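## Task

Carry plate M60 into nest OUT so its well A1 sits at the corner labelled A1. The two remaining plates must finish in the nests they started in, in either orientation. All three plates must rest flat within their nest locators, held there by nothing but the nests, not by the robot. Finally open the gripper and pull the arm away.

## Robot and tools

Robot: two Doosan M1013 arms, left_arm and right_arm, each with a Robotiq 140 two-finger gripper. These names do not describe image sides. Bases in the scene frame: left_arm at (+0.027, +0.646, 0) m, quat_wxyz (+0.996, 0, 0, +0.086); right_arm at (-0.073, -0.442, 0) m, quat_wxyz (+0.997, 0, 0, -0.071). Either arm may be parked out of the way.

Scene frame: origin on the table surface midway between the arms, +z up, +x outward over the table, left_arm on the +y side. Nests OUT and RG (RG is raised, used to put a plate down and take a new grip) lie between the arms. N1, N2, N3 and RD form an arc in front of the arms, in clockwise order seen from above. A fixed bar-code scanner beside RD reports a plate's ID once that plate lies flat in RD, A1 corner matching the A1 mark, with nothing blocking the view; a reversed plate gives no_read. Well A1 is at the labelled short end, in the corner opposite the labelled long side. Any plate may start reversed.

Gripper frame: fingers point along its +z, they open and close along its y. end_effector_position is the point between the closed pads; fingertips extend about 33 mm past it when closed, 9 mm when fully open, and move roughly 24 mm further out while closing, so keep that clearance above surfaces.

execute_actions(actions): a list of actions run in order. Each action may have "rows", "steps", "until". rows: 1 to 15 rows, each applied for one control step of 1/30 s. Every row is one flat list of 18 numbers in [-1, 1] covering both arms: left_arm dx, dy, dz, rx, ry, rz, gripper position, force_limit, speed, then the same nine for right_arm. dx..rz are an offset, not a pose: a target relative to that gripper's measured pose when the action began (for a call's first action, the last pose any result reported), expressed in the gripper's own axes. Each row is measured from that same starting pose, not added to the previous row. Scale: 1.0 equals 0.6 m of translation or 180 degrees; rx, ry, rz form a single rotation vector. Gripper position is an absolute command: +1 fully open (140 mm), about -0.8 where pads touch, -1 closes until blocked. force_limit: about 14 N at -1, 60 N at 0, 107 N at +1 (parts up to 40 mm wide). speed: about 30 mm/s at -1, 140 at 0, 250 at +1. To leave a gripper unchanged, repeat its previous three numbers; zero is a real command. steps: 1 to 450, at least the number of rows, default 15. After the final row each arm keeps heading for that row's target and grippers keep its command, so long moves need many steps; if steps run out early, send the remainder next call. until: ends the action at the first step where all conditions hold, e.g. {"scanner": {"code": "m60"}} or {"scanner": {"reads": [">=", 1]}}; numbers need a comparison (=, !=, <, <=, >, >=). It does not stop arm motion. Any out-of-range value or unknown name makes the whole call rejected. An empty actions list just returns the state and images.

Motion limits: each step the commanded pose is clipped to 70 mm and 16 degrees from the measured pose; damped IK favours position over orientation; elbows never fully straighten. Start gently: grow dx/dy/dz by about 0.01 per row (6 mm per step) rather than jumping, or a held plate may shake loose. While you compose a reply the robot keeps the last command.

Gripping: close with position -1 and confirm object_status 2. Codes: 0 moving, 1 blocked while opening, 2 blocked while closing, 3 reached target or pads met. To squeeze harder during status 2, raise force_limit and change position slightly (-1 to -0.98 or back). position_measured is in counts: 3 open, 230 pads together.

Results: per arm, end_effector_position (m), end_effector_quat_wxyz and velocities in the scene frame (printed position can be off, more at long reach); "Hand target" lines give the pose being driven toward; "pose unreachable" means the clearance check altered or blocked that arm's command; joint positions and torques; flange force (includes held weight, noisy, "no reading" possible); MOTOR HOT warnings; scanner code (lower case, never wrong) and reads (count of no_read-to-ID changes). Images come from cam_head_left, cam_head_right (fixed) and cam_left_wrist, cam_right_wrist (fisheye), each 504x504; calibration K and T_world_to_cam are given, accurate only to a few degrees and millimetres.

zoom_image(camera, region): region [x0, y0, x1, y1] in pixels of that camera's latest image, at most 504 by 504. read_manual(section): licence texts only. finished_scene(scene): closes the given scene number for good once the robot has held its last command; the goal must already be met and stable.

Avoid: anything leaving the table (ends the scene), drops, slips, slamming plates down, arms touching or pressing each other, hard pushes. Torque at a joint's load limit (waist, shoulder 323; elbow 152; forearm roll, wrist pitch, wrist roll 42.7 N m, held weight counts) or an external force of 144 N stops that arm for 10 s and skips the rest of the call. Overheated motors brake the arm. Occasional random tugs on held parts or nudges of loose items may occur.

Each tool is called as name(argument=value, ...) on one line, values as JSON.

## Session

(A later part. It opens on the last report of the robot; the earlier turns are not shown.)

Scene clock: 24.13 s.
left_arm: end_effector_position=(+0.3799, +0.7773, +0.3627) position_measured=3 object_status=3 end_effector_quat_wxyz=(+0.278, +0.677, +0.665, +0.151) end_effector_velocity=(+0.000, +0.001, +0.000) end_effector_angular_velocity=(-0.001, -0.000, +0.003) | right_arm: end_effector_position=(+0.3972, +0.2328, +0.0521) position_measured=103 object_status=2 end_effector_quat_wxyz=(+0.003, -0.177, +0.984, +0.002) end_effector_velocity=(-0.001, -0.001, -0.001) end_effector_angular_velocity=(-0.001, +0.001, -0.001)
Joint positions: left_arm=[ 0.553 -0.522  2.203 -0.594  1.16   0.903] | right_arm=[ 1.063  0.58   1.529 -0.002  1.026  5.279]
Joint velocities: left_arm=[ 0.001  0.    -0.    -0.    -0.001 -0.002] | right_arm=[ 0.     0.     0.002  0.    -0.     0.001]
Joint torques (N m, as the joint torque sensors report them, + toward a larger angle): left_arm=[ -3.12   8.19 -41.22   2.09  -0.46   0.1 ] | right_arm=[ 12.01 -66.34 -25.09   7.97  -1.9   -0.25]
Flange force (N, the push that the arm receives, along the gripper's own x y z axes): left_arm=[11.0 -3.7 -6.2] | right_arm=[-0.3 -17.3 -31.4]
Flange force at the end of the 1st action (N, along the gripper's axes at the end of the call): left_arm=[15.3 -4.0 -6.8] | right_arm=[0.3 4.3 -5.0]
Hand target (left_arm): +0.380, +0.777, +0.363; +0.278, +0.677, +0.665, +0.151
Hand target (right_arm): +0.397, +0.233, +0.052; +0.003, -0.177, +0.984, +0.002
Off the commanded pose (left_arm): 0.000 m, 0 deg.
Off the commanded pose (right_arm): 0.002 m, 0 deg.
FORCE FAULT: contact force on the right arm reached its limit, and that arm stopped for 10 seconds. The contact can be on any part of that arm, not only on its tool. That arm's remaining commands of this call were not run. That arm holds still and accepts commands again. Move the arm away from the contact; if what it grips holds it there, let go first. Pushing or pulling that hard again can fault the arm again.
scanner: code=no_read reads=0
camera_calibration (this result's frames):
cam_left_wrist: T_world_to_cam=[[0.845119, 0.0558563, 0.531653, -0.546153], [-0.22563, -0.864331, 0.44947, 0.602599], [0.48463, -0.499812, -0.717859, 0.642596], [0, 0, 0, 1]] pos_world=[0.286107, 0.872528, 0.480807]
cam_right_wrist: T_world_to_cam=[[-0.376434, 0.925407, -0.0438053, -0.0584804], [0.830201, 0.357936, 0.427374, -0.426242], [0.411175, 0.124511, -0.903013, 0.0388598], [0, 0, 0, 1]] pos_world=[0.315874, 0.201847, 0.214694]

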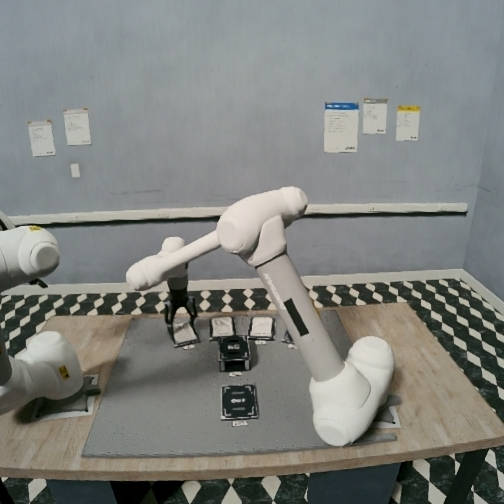

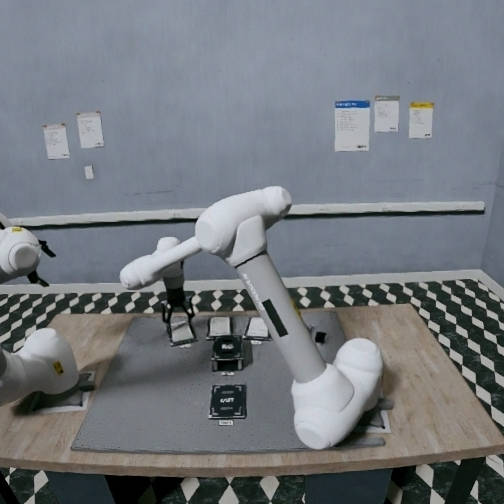

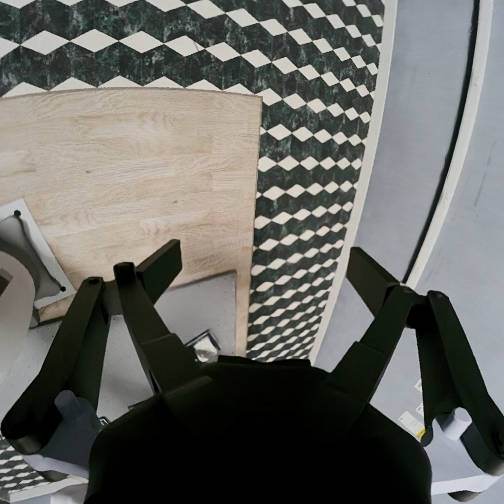

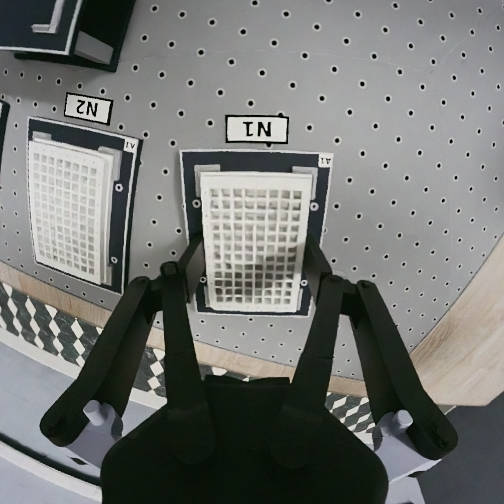

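execute_actions(actions=[{"rows":[[0,0,0,0,0,0,1,0,0,0,0,0,0,0,0,0.3,-0.3,-0.5]],"steps":6},{"rows":[[0,0,0,0,0,0,1,0,0,0,-0.001,-0.0075,0,0,0,0.3,-0.3,-0.5]],"steps":10},{"rows":[[0,0,0,0,0,0,1,0,0,0,0,0,0,0,0,-1,-0.3,-0.7]],"steps":14}])

Scene clock: 25.40 s.
left_arm: end_effector_position=(+0.3799, +0.7773, +0.3627) position_measured=3 object_status=3 end_effector_quat_wxyz=(+0.278, +0.677, +0.665, +0.151) end_effector_velocity=(-0.000, -0.000, +0.000) end_effector_angular_velocity=(+0.000, +0.000, -0.001) | right_arm: end_effector_position=(+0.3975, +0.2323, +0.0567) position_measured=107 object_status=2 end_effector_quat_wxyz=(+0.003, -0.177, +0.984, +0.002) end_effector_velocity=(+0.000, +0.000, +0.000) end_effector_angular_velocity=(+0.001, -0.001, +0.000)
Joint positions: left_arm=[ 0.553 -0.522  2.203 -0.594  1.16   0.903] | right_arm=[ 1.062  0.575  1.527 -0.002  1.033  5.279]
Joint velocities: left_arm=[-0.    -0.    -0.     0.     0.001  0.   ] | right_arm=[-0. -0. -0. -0. -0. -0.]
Joint torques (N m, as the joint torque sensors report them, + toward a larger angle): left_arm=[ -3.16   7.85 -41.44   2.12  -0.47   0.07] | right_arm=[ -1.98 -72.09 -26.61   3.69  -1.94  -0.09]
Flange force (N, the push that the arm receives, along the gripper's own x y z axes): left_arm=[11.5 -3.7 -5.6] | right_arm=[4.7 -0.2 -25.8]
Flange force at the end of the 1st action (N, along the gripper's axes at the end of the call): left_arm=[8.7 -2.4 -5.0] | right_arm=[6.4 2.0 -8.0]
Flange force at the end of the 2nd action (N, along the gripper's axes at the end of the call): left_arm=[10.3 -3.8 -6.0] | right_arm=[4.1 0.9 -8.1]
Hand target (left_arm): +0.380, +0.777, +0.363; +0.278, +0.677, +0.665, +0.151
Hand target (right_arm): +0.397, +0.232, +0.057; +0.003, -0.177, +0.984, +0.002
Off the commanded pose (left_arm): 0.000 m, 0 deg.
Off the commanded pose (right_arm): 0.000 m, 0 deg.
scanner: code=no_read reads=0
camera_calibration (this result's frames):
cam_left_wrist: T_world_to_cam=[[0.845118, 0.0558563, 0.531653, -0.546153], [-0.22563, -0.864331, 0.44947, 0.602599], [0.48463, -0.499812, -0.717859, 0.642596], [0, 0, 0, 1]] pos_world=[0.286107, 0.872528, 0.480807]
cam_right_wrist: T_world_to_cam=[[-0.376452, 0.925403, -0.0437472, -0.0576961], [0.830155, 0.357914, 0.427481, -0.428205], [0.41125, 0.124609, -0.902965, 0.0430163], [0, 0, 0, 1]] pos_world=[0.316066, 0.201292, 0.219367]

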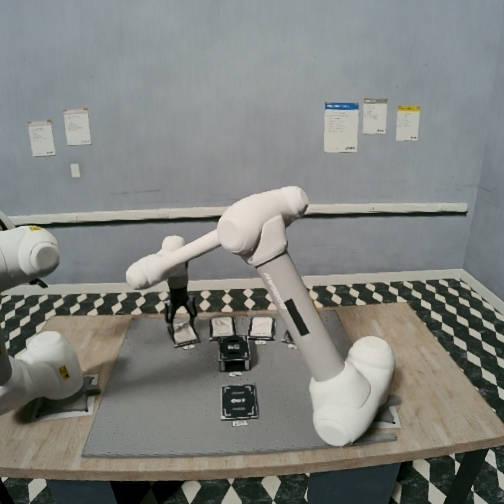

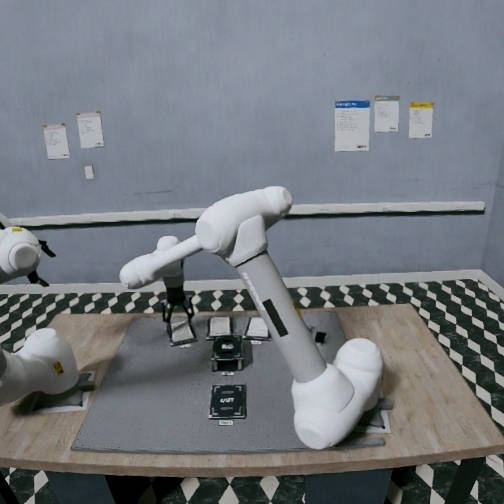

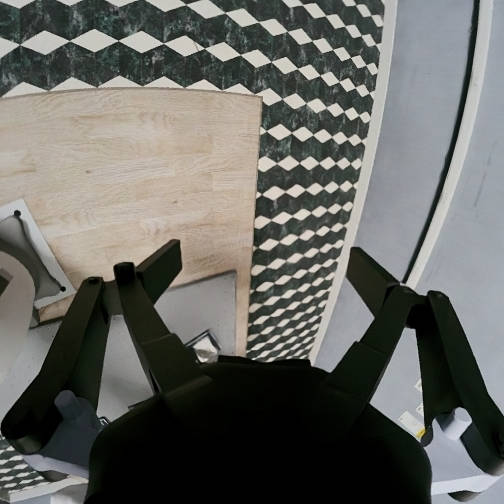

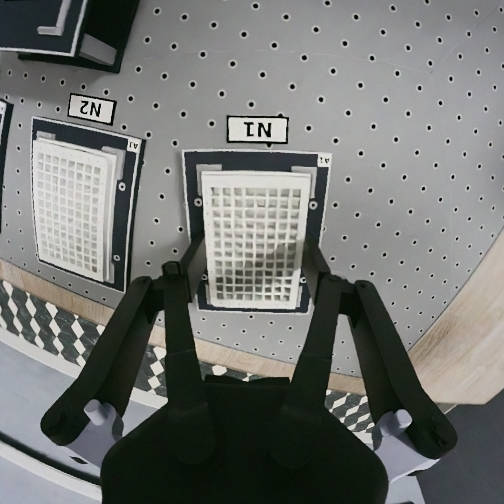

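Reference image for placement.

zoom_image(camera="cam_right_wrist", region=[160, 140, 360, 340])

Region (160, 140, 360, 340) of cam_right_wrist's 504x504 image, scaled by 2.520, with more detail than that image has.

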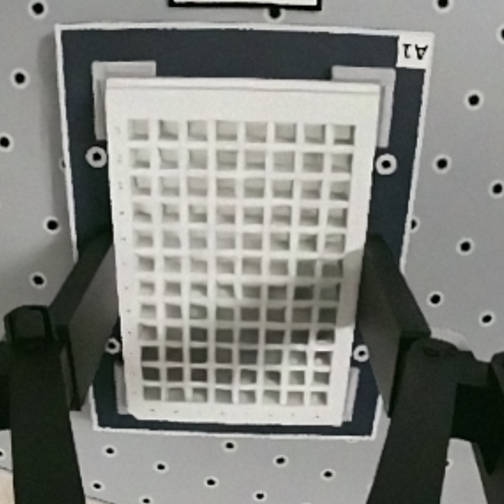

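execute_actions(actions=[{"rows":[[0,0,0,0,0,0,1,0,0,0,0,-0.002,0,0,0,-1,-0.3,-0.7],[0,0,0,0,0,0,1,0,0,0,0,-0.005,0,0,0,-1,-0.3,-0.7],[0,0,0,0,0,0,1,0,0,0,0,-0.009,0,0,0,-1,-0.3,-0.7],[0,0,0,0,0,0,1,0,0,0,0,-0.014,0,0,0,-0.98,0.2,-0.7],[0,0,0,0,0,0,1,0,0,0,0,-0.02,0,0,0,-0.98,0.2,-0.7],[0,0,0,0,0,0,1,0,0,0,0,-0.03,0,0,0,-0.98,0.2,-0.7],[0,0,0,0,0,0,1,0,0,0,0,-0.045,0,0,0,-0.98,0.2,-0.7],[0,0,0,0,0,0,1,0,0,0,0,-0.06,0,0,0,-0.98,0.2,-0.7],[0,0,0,0,0,0,1,0,0,0,0,-0.08,0,0,0,-0.98,0.2,-0.7],[0,0,0,0,0,0,1,0,0,0,0,-0.1,0,0,0,-0.98,0.2,-0.7],[0,0,0,0,0,0,1,0,0,0,0,-0.12,0,0,0,-0.98,0.2,-0.7],[0,0,0,0,0,0,1,0,0,0,0,-0.14,0,0,0,-0.98,0.2,-0.7],[0,0,0,0,0,0,1,0,0,0,0,-0.16,0,0,0,-0.98,0.2,-0.7],[0,0,0,0,0,0,1,0,0,0,0,-0.18,0,0,0,-0.98,0.2,-0.7],[0,0,0,0,0,0,1,0,0,0,0,-0.21,0,0,0,-0.98,0.2,-0.7]],"steps":27}])

Scene clock: 27.50 s.
left_arm: end_effector_position=(+0.3799, +0.7773, +0.3627) position_measured=3 object_status=3 end_effector_quat_wxyz=(+0.278, +0.677, +0.665, +0.151) end_effector_velocity=(-0.000, -0.000, -0.001) end_effector_angular_velocity=(-0.002, +0.002, +0.002) | right_arm: end_effector_position=(+0.3965, +0.2318, +0.1827) position_measured=110 object_status=2 end_effector_quat_wxyz=(+0.003, -0.177, +0.984, +0.002) end_effector_velocity=(+0.000, +0.000, +0.001) end_effector_angular_velocity=(+0.001, -0.000, +0.001)
Joint positions: left_arm=[ 0.553 -0.522  2.203 -0.594  1.16   0.903] | right_arm=[ 1.063  0.488  1.42  -0.001  1.227  5.279]
Joint velocities: left_arm=[ 0.001 -0.     0.001  0.     0.    -0.002] | right_arm=[-0.     0.    -0.002  0.     0.001 -0.001]
Joint torques (N m, as the joint torque sensors report them, + toward a larger angle): left_arm=[ -3.48   8.66 -41.45   2.2   -0.42   0.09] | right_arm=[ -2.21 -83.79 -37.35   3.82  -0.17  -0.24]
Flange force (N, the push that the arm receives, along the gripper's own x y z axes): left_arm=[11.1 -5.4 -6.6] | right_arm=[2.8 1.8 -4.6]
Hand target (left_arm): +0.380, +0.777, +0.363; +0.278, +0.677, +0.665, +0.151
Hand target (right_arm): +0.397, +0.232, +0.183; +0.003, -0.177, +0.984, +0.002
Off the commanded pose (left_arm): 0.000 m, 0 deg.
Off the commanded pose (right_arm): 0.000 m, 0 deg.
scanner: code=no_read reads=0
camera_calibration (this result's frames):
cam_left_wrist: T_world_to_cam=[[0.845119, 0.0558564, 0.531653, -0.546154], [-0.22563, -0.864331, 0.449471, 0.602598], [0.48463, -0.499813, -0.717859, 0.642596], [0, 0, 0, 1]] pos_world=[0.286107, 0.872528, 0.480807]
cam_right_wrist: T_world_to_cam=[[-0.376628, 0.925344, -0.0434764, -0.0520246], [0.83021, 0.357984, 0.427315, -0.481062], [0.410977, 0.124844, -0.903057, 0.157299], [0, 0, 0, 1]] pos_world=[0.315142, 0.200715, 0.345353]

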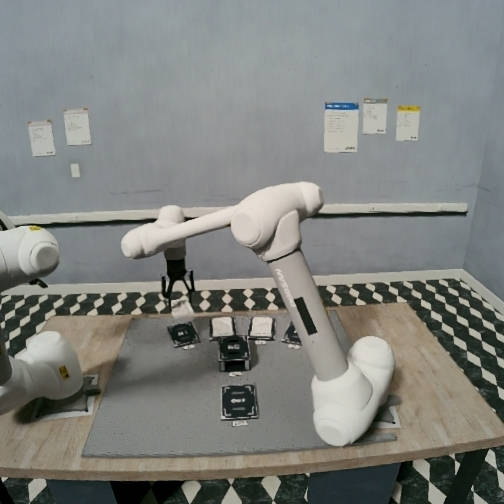

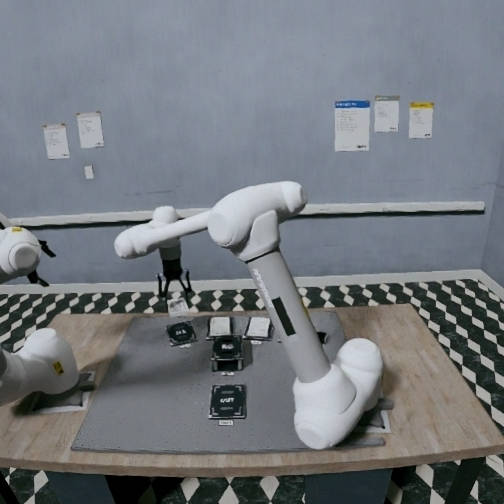

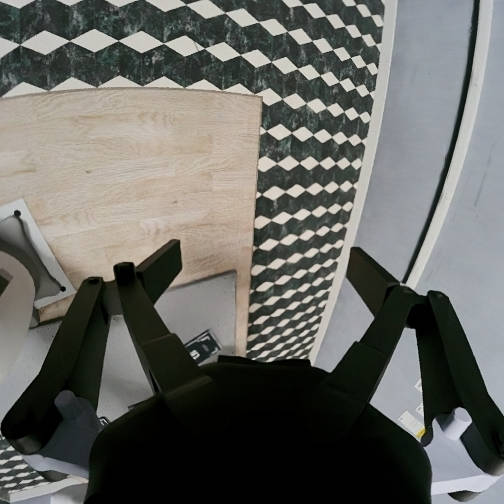

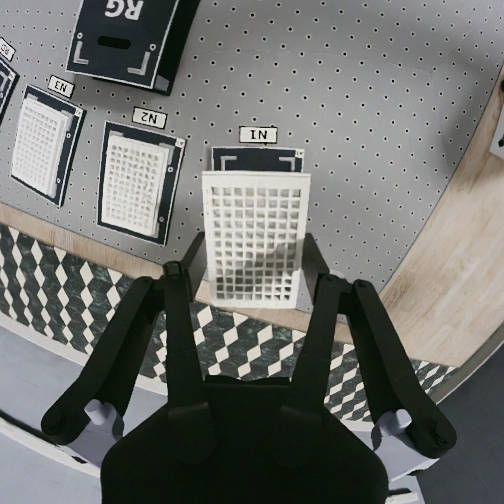

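execute_actions(actions=[{"rows":[[0,0,0,0,0,0,1,0,0,0.005,0,0,0,0,-0.01,-0.98,0.2,-0.7],[0,0,0,0,0,0,1,0,0,0.012,-0.002,0,0,0,-0.025,-0.98,0.2,-0.7],[0,0,0,0,0,0,1,0,0,0.022,-0.003,0,0,0,-0.045,-0.98,0.2,-0.7],[0,0,0,0,0,0,1,0,0,0.035,-0.005,0,0,0,-0.07,-0.98,0.2,-0.7],[0,0,0,0,0,0,1,0,0,0.05,-0.007,0,0,0,-0.1,-0.98,0.2,-0.7],[0,0,0,0,0,0,1,0,0,0.07,-0.01,0,0,0,-0.15,-0.98,0.2,-0.7],[0,0,0,0,0,0,1,0,0,0.09,-0.013,0,0,0,-0.2,-0.98,0.2,-0.7],[0,0,0,0,0,0,1,0,0,0.12,-0.017,0,0,0,-0.3,-0.98,0.2,-0.7],[0,0,0,0,0,0,1,0,0,0.808,-0.112,0,0,0,-0.876,-0.98,0.2,-0.7]],"steps":70}])

Scene clock: 30.27 s.
left_arm: end_effector_position=(+0.3799, +0.7773, +0.3627) position_measured=3 object_status=3 end_effector_quat_wxyz=(+0.278, +0.677, +0.665, +0.151) end_effector_velocity=(+0.000, -0.000, +0.000) end_effector_angular_velocity=(+0.000, -0.001, -0.000) | right_arm: end_effector_position=(-0.0341, -0.0009, +0.1787) position_measured=110 object_status=2 end_effector_quat_wxyz=(-0.002, +1.000, -0.017, +0.002) end_effector_velocity=(+0.000, +0.001, +0.000) end_effector_angular_velocity=(+0.001, -0.000, +0.001)
Joint positions: left_arm=[ 0.553 -0.522  2.203 -0.594  1.16   0.903] | right_arm=[ 1.551 -0.089  2.141 -0.005  1.085  3.017]
Joint velocities: left_arm=[-0.001  0.    -0.    -0.    -0.    -0.   ] | right_arm=[ 0.     0.    -0.001  0.    -0.    -0.001]
Joint torques (N m, as the joint torque sensors report them, + toward a larger angle): left_arm=[ -2.09   8.52 -41.12   2.18  -0.43   0.04] | right_arm=[ -2.51 -24.66 -34.03   3.41   0.01  -0.14]
Flange force (N, the push that the arm receives, along the gripper's own x y z axes): left_arm=[7.6 -1.6 -4.3] | right_arm=[-6.0 -0.2 -6.4]
Hand target (left_arm): +0.380, +0.777, +0.363; +0.278, +0.677, +0.665, +0.151
Hand target (right_arm): -0.034, -0.001, +0.179; -0.002, +1.000, -0.017, +0.002
Off the commanded pose (left_arm): 0.000 m, 0 deg.
Off the commanded pose (right_arm): 0.002 m, 0 deg.
scanner: code=no_read reads=0
camera_calibration (this result's frames):
cam_left_wrist: T_world_to_cam=[[0.845118, 0.0558563, 0.531653, -0.546153], [-0.22563, -0.864331, 0.44947, 0.602598], [0.48463, -0.499813, -0.717859, 0.642596], [0, 0, 0, 1]] pos_world=[0.286107, 0.872528, 0.480807]
cam_right_wrist: T_world_to_cam=[[-0.00268616, -0.998789, -0.0491258, 0.0129989], [-0.9086, -0.0180803, 0.417276, -0.0963914], [-0.417659, 0.0457566, -0.907451, 0.332178], [0, 0, 0, 1]] pos_world=[0.0511906, -0.00395897, 0.342296]

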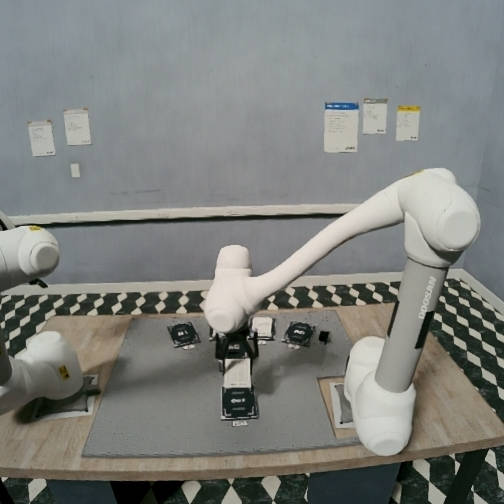

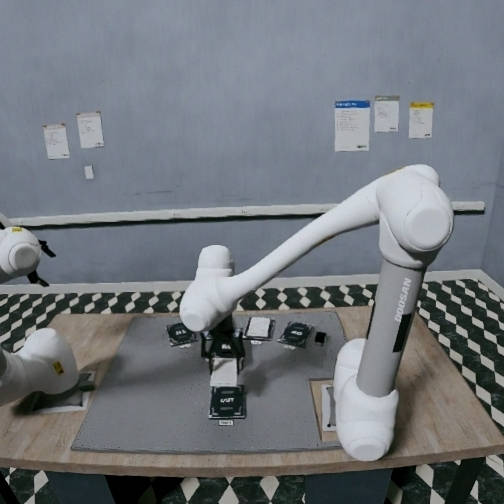

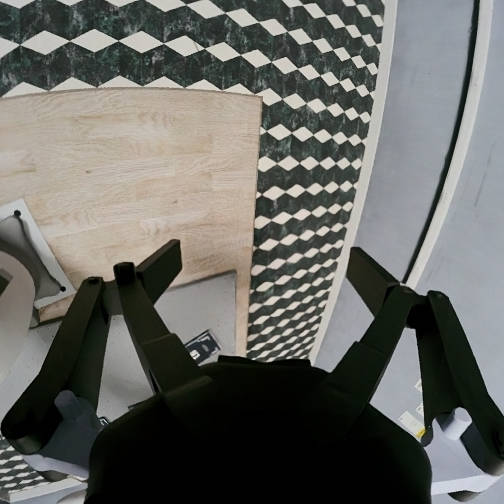

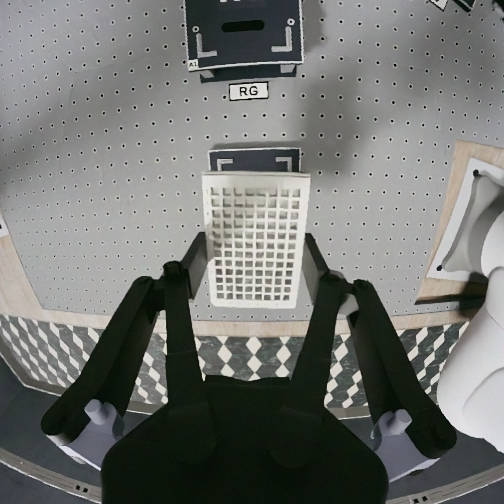

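execute_actions(actions=[{"rows":[[0,0,0,0,0,0,1,0,0,0,0,0.01,0,0,-0.003,-0.98,0.2,-0.7],[0,0,0,0,0,0,1,0,0,0,0,0.025,0,0,-0.006,-0.98,0.2,-0.7],[0,0,0,0,0,0,1,0,0,0,0,0.045,0,0,-0.01,-0.98,0.2,-0.7],[0,0,0,0,0,0,1,0,0,0,0,0.07,0,0,-0.016,-0.98,0.2,-0.7],[0,0,0,0,0,0,1,0,0,0,0,0.1,0,0,-0.016,-0.98,0.2,-0.7],[0,0,0,0,0,0,1,0,0,0,0,0.13,0,0,-0.016,-0.98,0.2,-0.7],[0,0,0,0,0,0,1,0,0,-0.002,0,0.17,0,0,-0.016,-0.98,0.2,-0.7]],"steps":24}])

zoom_image(camera="cam_right_wrist", region=[160, 140, 360, 340])

Scene clock: 31.53 s.
left_arm: end_effector_position=(+0.3799, +0.7773, +0.3627) position_measured=3 object_status=3 end_effector_quat_wxyz=(+0.278, +0.677, +0.665, +0.151) end_effector_velocity=(+0.000, +0.000, +0.000) end_effector_angular_velocity=(+0.001, -0.000, +0.000) | right_arm: end_effector_position=(-0.0345, -0.0004, +0.0767) position_measured=110 object_status=2 end_effector_quat_wxyz=(-0.002, +1.000, +0.008, +0.003) end_effector_velocity=(+0.000, +0.001, +0.001) end_effector_angular_velocity=(+0.001, -0.000, -0.002)
Joint positions: left_arm=[ 0.553 -0.522  2.203 -0.594  1.16   0.903] | right_arm=[ 1.552  0.025  2.253 -0.006  0.86   2.969]
Joint velocities: left_arm=[-0.002 -0.    -0.     0.001 -0.002 -0.001] | right_arm=[-0.    -0.    -0.002  0.     0.     0.001]
Joint torques (N m, as the joint torque sensors report them, + toward a larger angle): left_arm=[ -2.69   7.47 -41.41   2.06  -0.5    0.12] | right_arm=[ -0.97 -31.73 -28.67   3.22  -0.32   0.43]
Flange force (N, the push that the arm receives, along the gripper's own x y z axes): left_arm=[10.4 -1.8 -4.3] | right_arm=[-1.0 -1.3 -7.3]
Hand target (left_arm): +0.380, +0.777, +0.363; +0.278, +0.677, +0.665, +0.151
Hand target (right_arm): -0.035, -0.000, +0.077; -0.002, +1.000, +0.008, +0.003
Off the commanded pose (left_arm): 0.000 m, 0 deg.
Off the commanded pose (right_arm): 0.000 m, 0 deg.
scanner: code=no_read reads=0
camera_calibration (this result's frames):
cam_right_wrist: T_world_to_cam=[[0.0473443, -0.997686, -0.0487982, 0.0101892], [-0.906699, -0.0634218, 0.416983, -0.0541935], [-0.419112, 0.0245035, -0.907604, 0.239338], [0, 0, 0, 1]] pos_world=[0.0506899, 0.000863993, 0.240319]

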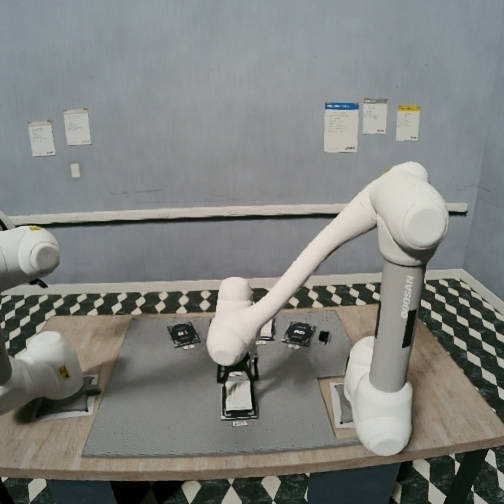

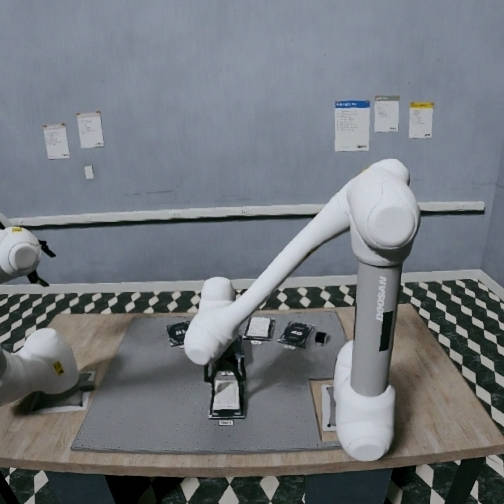

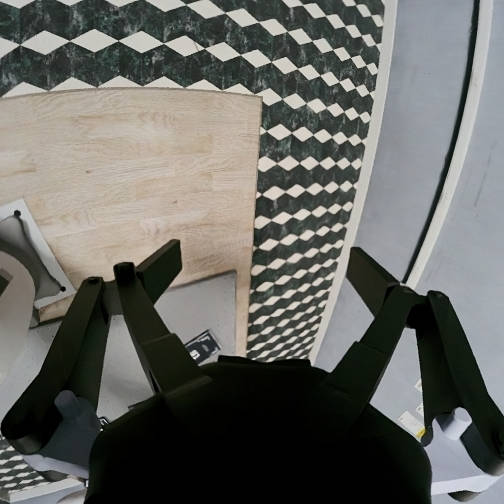

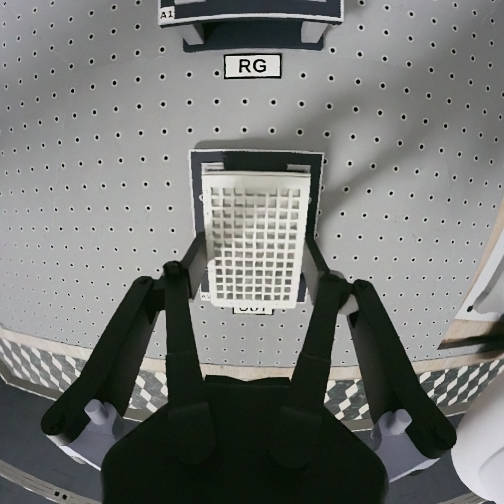

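Region (160, 140, 360, 340) of cam_right_wrist's 504x504 image, scaled by 2.520, with more detail than that image has.

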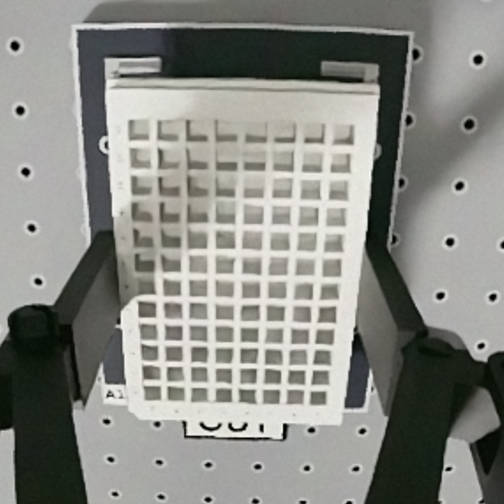

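execute_actions(actions=[{"rows":[[0,0,0,0,0,0,1,0,0,0,-0.001,0.006,0,0,0,-0.98,0.2,-0.7],[0,0,0,0,0,0,1,0,0,-0.0005,-0.0017,0.02,0,0,0,-0.98,0.2,-0.7]],"steps":14}])

zoom_image(camera="cam_right_wrist", region=[160, 140, 360, 340])

Scene clock: 32.37 s.
left_arm: end_effector_position=(+0.3799, +0.7773, +0.3627) position_measured=3 object_status=3 end_effector_quat_wxyz=(+0.278, +0.677, +0.665, +0.151) end_effector_velocity=(-0.000, -0.001, +0.000) end_effector_angular_velocity=(+0.001, -0.000, -0.003) | right_arm: end_effector_position=(-0.0348, +0.0007, +0.0647) position_measured=110 object_status=2 end_effector_quat_wxyz=(-0.002, +1.000, +0.008, +0.003) end_effector_velocity=(+0.000, +0.001, +0.000) end_effector_angular_velocity=(+0.001, -0.000, -0.000)
Joint positions: left_arm=[ 0.553 -0.522  2.203 -0.594  1.16   0.903] | right_arm=[ 1.553  0.043  2.262 -0.006  0.832  2.971]
Joint velocities: left_arm=[-0.001 -0.001 -0.     0.     0.001  0.001] | right_arm=[-0.     0.    -0.001 -0.     0.001 -0.   ]
Joint torques (N m, as the joint torque sensors report them, + toward a larger angle): left_arm=[ -3.02   7.72 -41.25   2.07  -0.44   0.08] | right_arm=[ -2.6  -33.58 -26.74   3.09  -0.15   0.1 ]
Flange force (N, the push that the arm receives, along the gripper's own x y z axes): left_arm=[11.1 -3.0 -5.3] | right_arm=[-5.0 -5.2 -6.7]
Hand target (left_arm): +0.380, +0.777, +0.363; +0.278, +0.677, +0.665, +0.151
Hand target (right_arm): -0.035, +0.001, +0.065; -0.002, +1.000, +0.008, +0.003
Off the commanded pose (left_arm): 0.000 m, 0 deg.
Off the commanded pose (right_arm): 0.000 m, 0 deg.
scanner: code=no_read reads=0
camera_calibration (this result's frames):
cam_left_wrist: T_world_to_cam=[[0.845118, 0.0558563, 0.531653, -0.546153], [-0.22563, -0.864331, 0.44947, 0.602599], [0.48463, -0.499812, -0.717859, 0.642596], [0, 0, 0, 1]] pos_world=[0.286107, 0.872528, 0.480807]
cam_right_wrist: T_world_to_cam=[[0.047148, -0.997693, -0.0488494, 0.0107014], [-0.906648, -0.0632686, 0.417118, -0.0493984], [-0.419246, 0.0246229, -0.907539, 0.228303], [0, 0, 0, 1]] pos_world=[0.0504238, 0.00192988, 0.228322]

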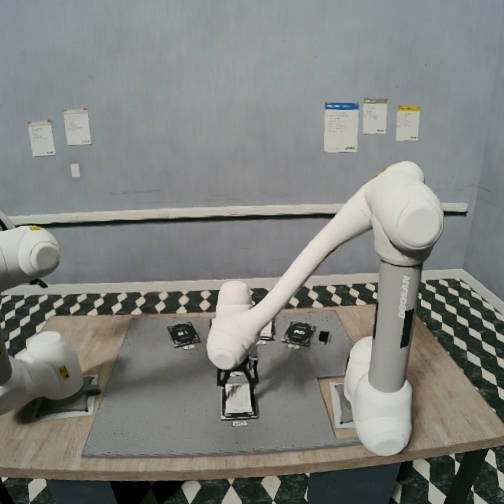

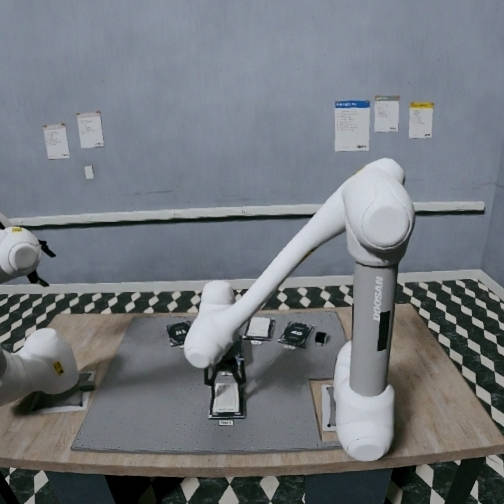

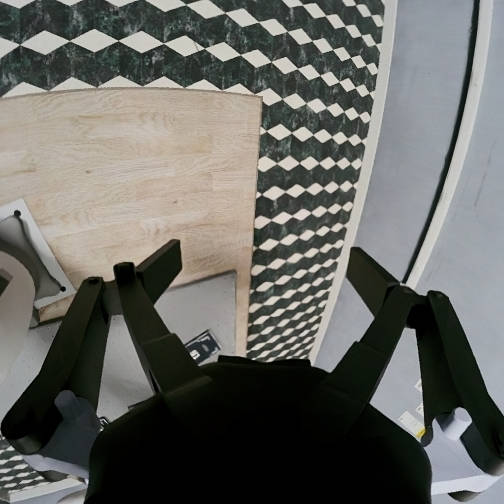

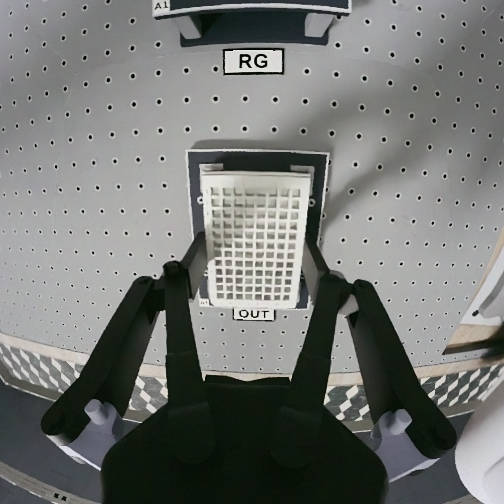

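Region (160, 140, 360, 340) of cam_right_wrist's 504x504 image, scaled by 2.520, with more detail than that image has.

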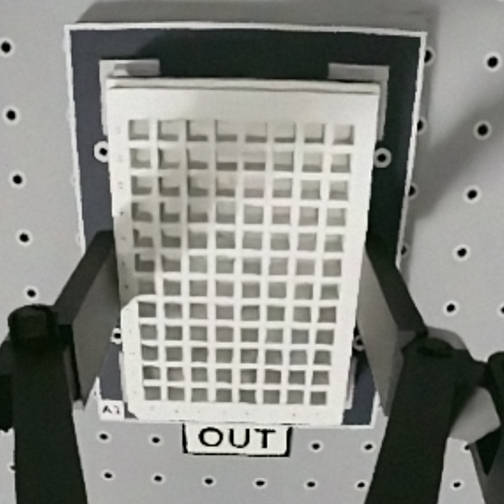

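execute_actions(actions=[{"rows":[[0,0,0,0,0,0,1,0,0,0,0,0.003,0,0,0,-0.98,0.2,-0.7],[0,0,0,0,0,0,1,0,0,0,0,0.006,0,0,0,-0.98,0.2,-0.7]],"steps":9},{"rows":[[0,0,0,0,0,0,1,0,0,0,0,0.002,0,0,0,-0.98,0.2,-0.7],[0,0,0,0,0,0,1,0,0,0,0,0.005,0,0,0,-0.98,0.2,-0.7]],"steps":10}])

zoom_image(camera="cam_right_wrist", region=[160, 140, 360, 340])

Scene clock: 33.27 s.
left_arm: end_effector_position=(+0.3799, +0.7773, +0.3627) position_measured=3 object_status=3 end_effector_quat_wxyz=(+0.278, +0.677, +0.665, +0.151) end_effector_velocity=(+0.000, +0.000, +0.000) end_effector_angular_velocity=(-0.001, +0.000, +0.001) | right_arm: end_effector_position=(-0.0348, +0.0008, +0.0582) position_measured=110 object_status=2 end_effector_quat_wxyz=(-0.002, +1.000, +0.008, +0.003) end_effector_velocity=(-0.000, -0.000, -0.000) end_effector_angular_velocity=(-0.001, +0.000, +0.001)
Joint positions: left_arm=[ 0.553 -0.522  2.203 -0.594  1.16   0.903] | right_arm=[ 1.553  0.053  2.268 -0.006  0.817  2.971]
Joint velocities: left_arm=[ 0.001  0.    -0.001 -0.     0.001 -0.001] | right_arm=[-0.     0.     0.    -0.     0.    -0.001]
Joint torques (N m, as the joint torque sensors report them, + toward a larger angle): left_arm=[ -2.32   7.44 -41.25   2.11  -0.39   0.04] | right_arm=[ -2.09 -31.59 -28.76   2.9   -0.17  -0.02]
Flange force (N, the push that the arm receives, along the gripper's own x y z axes): left_arm=[10.2 -1.2 -3.8] | right_arm=[-5.0 2.9 -8.2]
Flange force at the end of the 1st action (N, along the gripper's axes at the end of the call): left_arm=[9.2 -1.7 -5.6] | right_arm=[-6.5 -1.4 -5.3]
Hand target (left_arm): +0.380, +0.777, +0.363; +0.278, +0.677, +0.665, +0.151
Hand target (right_arm): -0.035, +0.001, +0.058; -0.002, +1.000, +0.008, +0.003
Off the commanded pose (left_arm): 0.000 m, 0 deg.
Off the commanded pose (right_arm): 0.000 m, 0 deg.
scanner: code=no_read reads=0
camera_calibration (this result's frames):
cam_left_wrist: T_world_to_cam=[[0.845119, 0.0558563, 0.531653, -0.546153], [-0.22563, -0.864331, 0.449471, 0.602598], [0.48463, -0.499813, -0.717859, 0.642596], [0, 0, 0, 1]] pos_world=[0.286107, 0.872528, 0.480807]
cam_right_wrist: T_world_to_cam=[[0.0473138, -0.997684, -0.04886, 0.0104266], [-0.906686, -0.0634208, 0.417011, -0.0466113], [-0.419144, 0.0245703, -0.907587, 0.222364], [0, 0, 0, 1]] pos_world=[0.0504472, 0.00198284, 0.221761]

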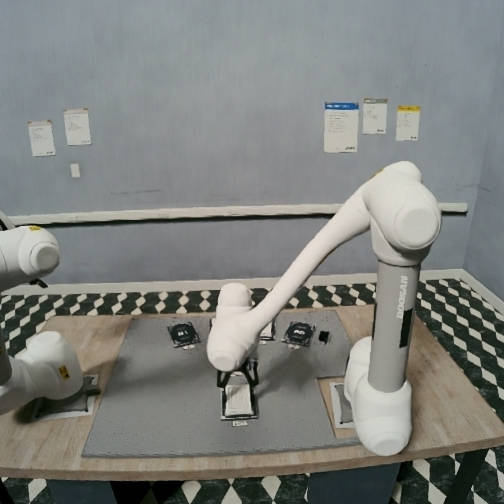

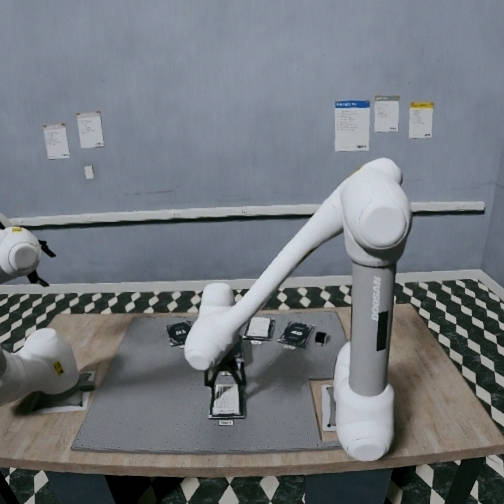

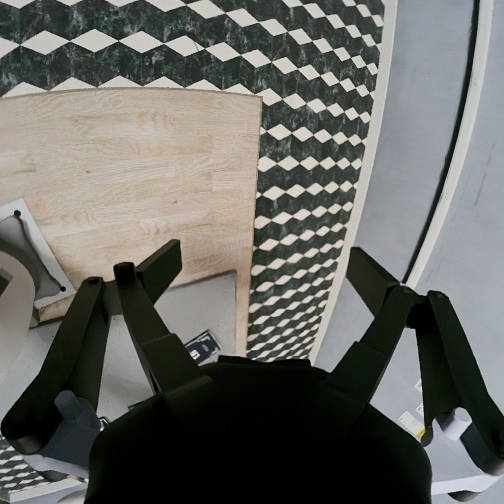

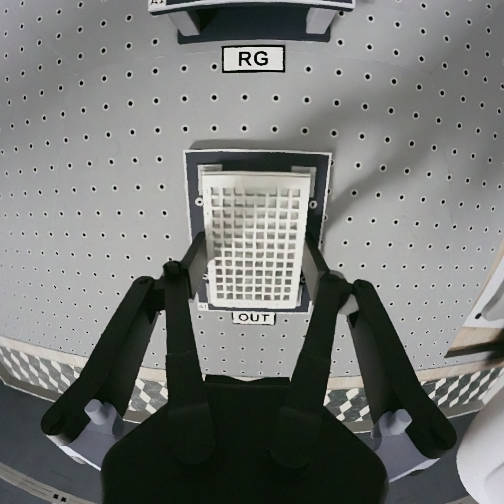

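Region (160, 140, 360, 340) of cam_right_wrist's 504x504 image, scaled by 2.520, with more detail than that image has.

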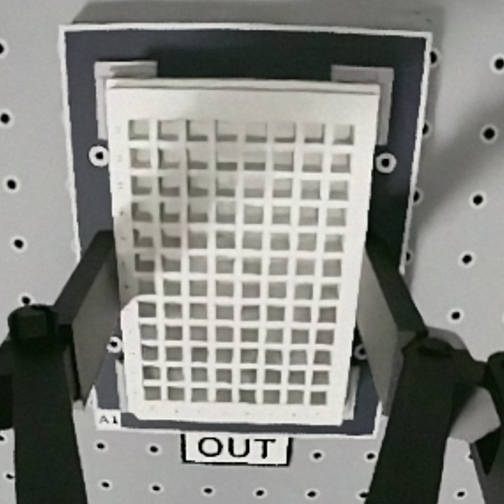

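execute_actions(actions=[{"rows":[[0,0,0,0,0,0,1,0,0,0,0.0006,0.002,0,0,0,-0.98,0.2,-0.7]],"steps":8},{"rows":[[0,0,0,0,0,0,1,0,0,0,0,0.0015,0,0,0,-0.98,0.2,-0.7]],"steps":8}])

Scene clock: 34.03 s.
left_arm: end_effector_position=(+0.3799, +0.7773, +0.3627) position_measured=3 object_status=3 end_effector_quat_wxyz=(+0.278, +0.677, +0.665, +0.151) end_effector_velocity=(-0.000, -0.000, -0.001) end_effector_angular_velocity=(-0.001, +0.000, -0.000) | right_arm: end_effector_position=(-0.0348, +0.0005, +0.0562) position_measured=110 object_status=2 end_effector_quat_wxyz=(-0.002, +1.000, +0.008, +0.003) end_effector_velocity=(+0.000, +0.001, +0.000) end_effector_angular_velocity=(+0.001, -0.000, -0.000)
Joint positions: left_arm=[ 0.553 -0.522  2.203 -0.594  1.16   0.903] | right_arm=[ 1.553  0.055  2.27  -0.006  0.812  2.971]
Joint velocities: left_arm=[ 0.    -0.001  0.001 -0.001  0.     0.001] | right_arm=[ 0.     0.    -0.001  0.    -0.001  0.001]
Joint torques (N m, as the joint torque sensors report them, + toward a larger angle): left_arm=[ -3.26   7.47 -41.15   2.12  -0.4    0.12] | right_arm=[ -2.33 -14.53 -17.62   2.76  -3.3   -0.25]
Flange force (N, the push that the arm receives, along the gripper's own x y z axes): left_arm=[12.2 -3.4 -5.6] | right_arm=[-6.7 10.2 -50.4]
Flange force at the end of the 1st action (N, along the gripper's axes at the end of the call): left_arm=[11.6 -1.8 -4.5] | right_arm=[0.3 -2.9 -7.7]
Hand target (left_arm): +0.380, +0.777, +0.363; +0.278, +0.677, +0.665, +0.151
Hand target (right_arm): -0.035, +0.000, +0.056; -0.002, +1.000, +0.008, +0.003
Off the commanded pose (left_arm): 0.000 m, 0 deg.
Off the commanded pose (right_arm): 0.000 m, 0 deg.
scanner: code=no_read reads=0
camera_calibration (this result's frames):
cam_left_wrist: T_world_to_cam=[[0.845118, 0.0558563, 0.531653, -0.546153], [-0.22563, -0.864331, 0.44947, 0.602599], [0.48463, -0.499812, -0.717859, 0.642596], [0, 0, 0, 1]] pos_world=[0.286107, 0.872528, 0.480807]
cam_right_wrist: T_world_to_cam=[[0.047191, -0.997685, -0.0489596, 0.010042], [-0.906692, -0.0633509, 0.417009, -0.0457742], [-0.419145, 0.0247122, -0.907583, 0.220549], [0, 0, 0, 1]] pos_world=[0.0504651, 0.00166867, 0.219746]

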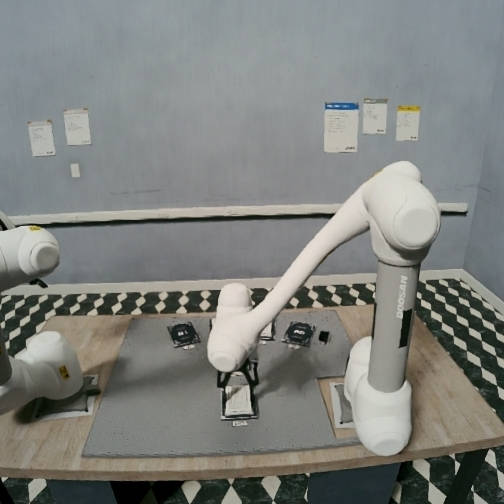

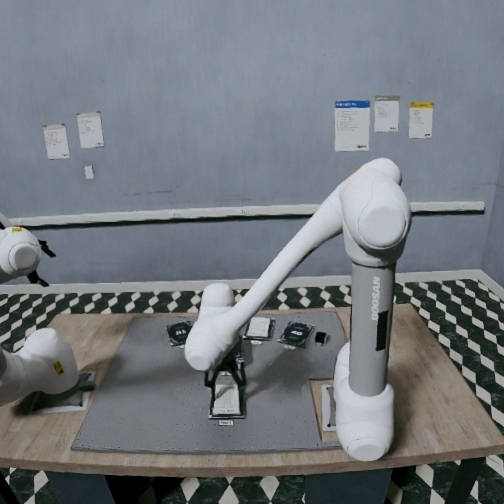

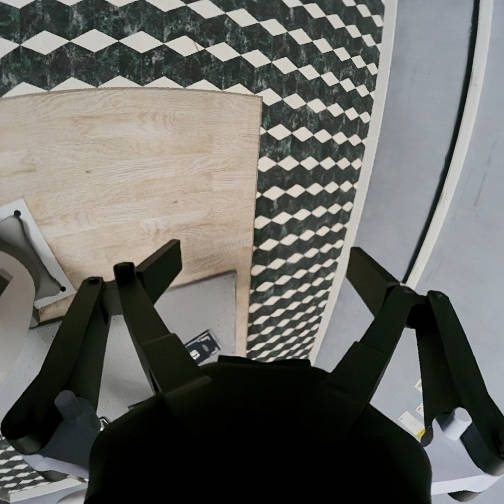

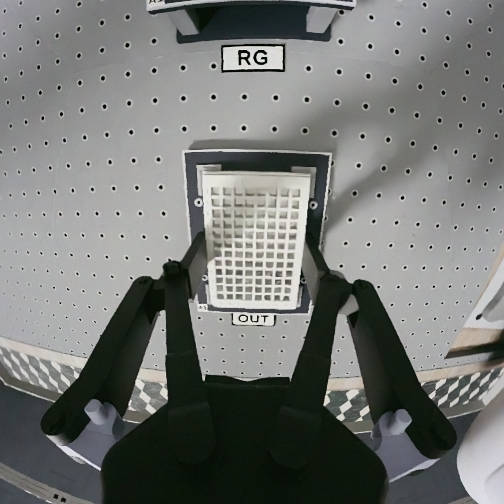

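Seated. Release and lift.

execute_actions(actions=[{"rows":[[0,0,0,0,0,0,1,0,0,0,0,0,0,0,0,0.6,0,-0.3]],"steps":8},{"rows":[[0,0,0,0,0,0,1,0,0,0,0,-0.02,0,0,0,0.6,0,0],[0,0,0,0,0,0,1,0,0,0,0,-0.05,0,0,0,0.6,0,0],[0,0,0,0,0,0,1,0,0,0,0,-0.3,0,0,0,0.6,0,0]],"steps":24}])

zoom_image(camera="cam_right_wrist", region=[190, 130, 330, 270])

zoom_image(camera="cam_head_left", region=[160, 300, 320, 440])

Scene clock: 35.53 s.
left_arm: end_effector_position=(+0.3799, +0.7773, +0.3627) position_measured=3 object_status=3 end_effector_quat_wxyz=(+0.278, +0.677, +0.665, +0.151) end_effector_velocity=(+0.000, -0.001, -0.000) end_effector_angular_velocity=(-0.000, +0.000, -0.002) | right_arm: end_effector_position=(-0.0361, -0.0006, +0.2359) position_measured=53 object_status=3 end_effector_quat_wxyz=(-0.002, +1.000, +0.008, +0.002) end_effector_velocity=(+0.000, +0.000, -0.000) end_effector_angular_velocity=(+0.000, -0.000, +0.001)
Joint positions: left_arm=[ 0.553 -0.522  2.203 -0.594  1.16   0.903] | right_arm=[ 1.555 -0.133  2.067 -0.004  1.204  2.97 ]
Joint velocities: left_arm=[-0.001 -0.     0.    -0.     0.     0.   ] | right_arm=[-0.001  0.    -0.    -0.    -0.    -0.001]
Joint torques (N m, as the joint torque sensors report them, + toward a larger angle): left_arm=[ -3.33   7.3  -41.32   2.2   -0.33   0.  ] | right_arm=[ -0.1  -23.06 -36.13   3.99   0.     0.07]
Flange force (N, the push that the arm receives, along the gripper's own x y z axes): left_arm=[13.2 -3.6 -5.2] | right_arm=[-0.1 -0.3 -5.1]
Flange force at the end of the 1st action (N, along the gripper's axes at the end of the call): left_arm=[9.5 -3.0 -4.8] | right_arm=[-8.1 -5.4 -7.2]
Hand target (left_arm): +0.380, +0.777, +0.363; +0.278, +0.677, +0.665, +0.151
Hand target (right_arm): -0.036, -0.001, +0.236; -0.002, +1.000, +0.008, +0.002
Off the commanded pose (left_arm): 0.000 m, 0 deg.
Off the commanded pose (right_arm): 0.000 m, 0 deg.
scanner: code=no_read reads=0
camera_calibration (this result's frames):
cam_left_wrist: T_world_to_cam=[[0.845118, 0.0558563, 0.531653, -0.546153], [-0.22563, -0.864331, 0.44947, 0.602598], [0.48463, -0.499813, -0.717859, 0.642596], [0, 0, 0, 1]] pos_world=[0.286107, 0.872528, 0.480807]
cam_right_wrist: T_world_to_cam=[[0.0475979, -0.997678, -0.0487111, 0.017833], [-0.90647, -0.0636282, 0.417448, -0.122083], [-0.419578, 0.0242854, -0.907394, 0.383069], [0, 0, 0, 1]] pos_world=[0.049214, 0.000720642, 0.399426]

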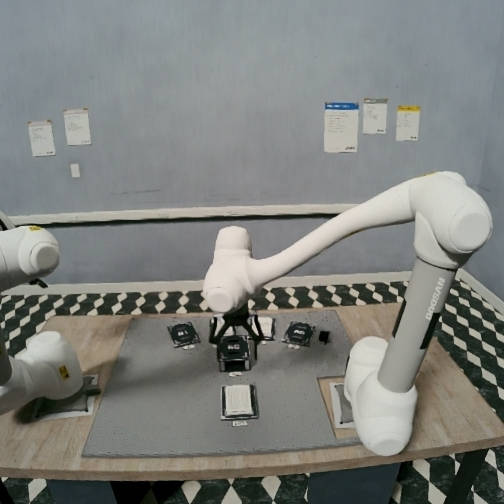

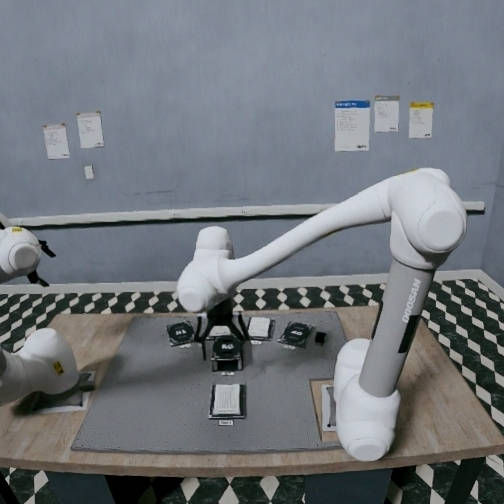

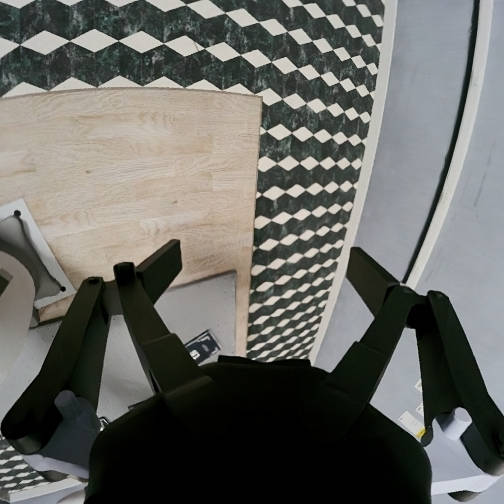

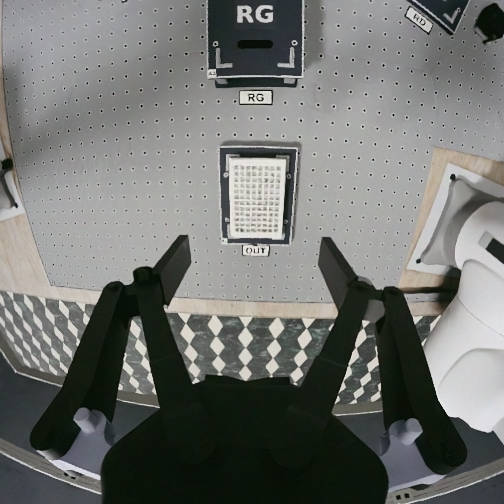

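Region (190, 130, 330, 270) of cam_right_wrist's 504x504 image, scaled by 3.600, with more detail than that image has.

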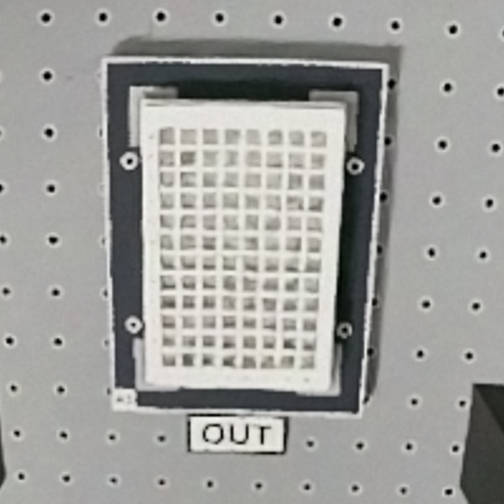

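Region (160, 300, 320, 440) of cam_head_left's 504x504 image, scaled by 3.150, with more detail than that image has; it fills the top 441 rows of this view, and the rest is white.

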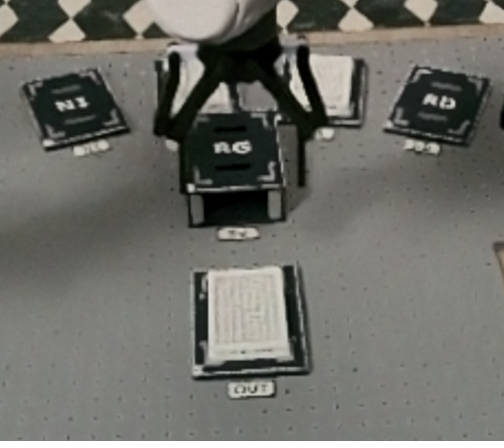

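finished_scene(scene=1)

The scene is finished: the task was done.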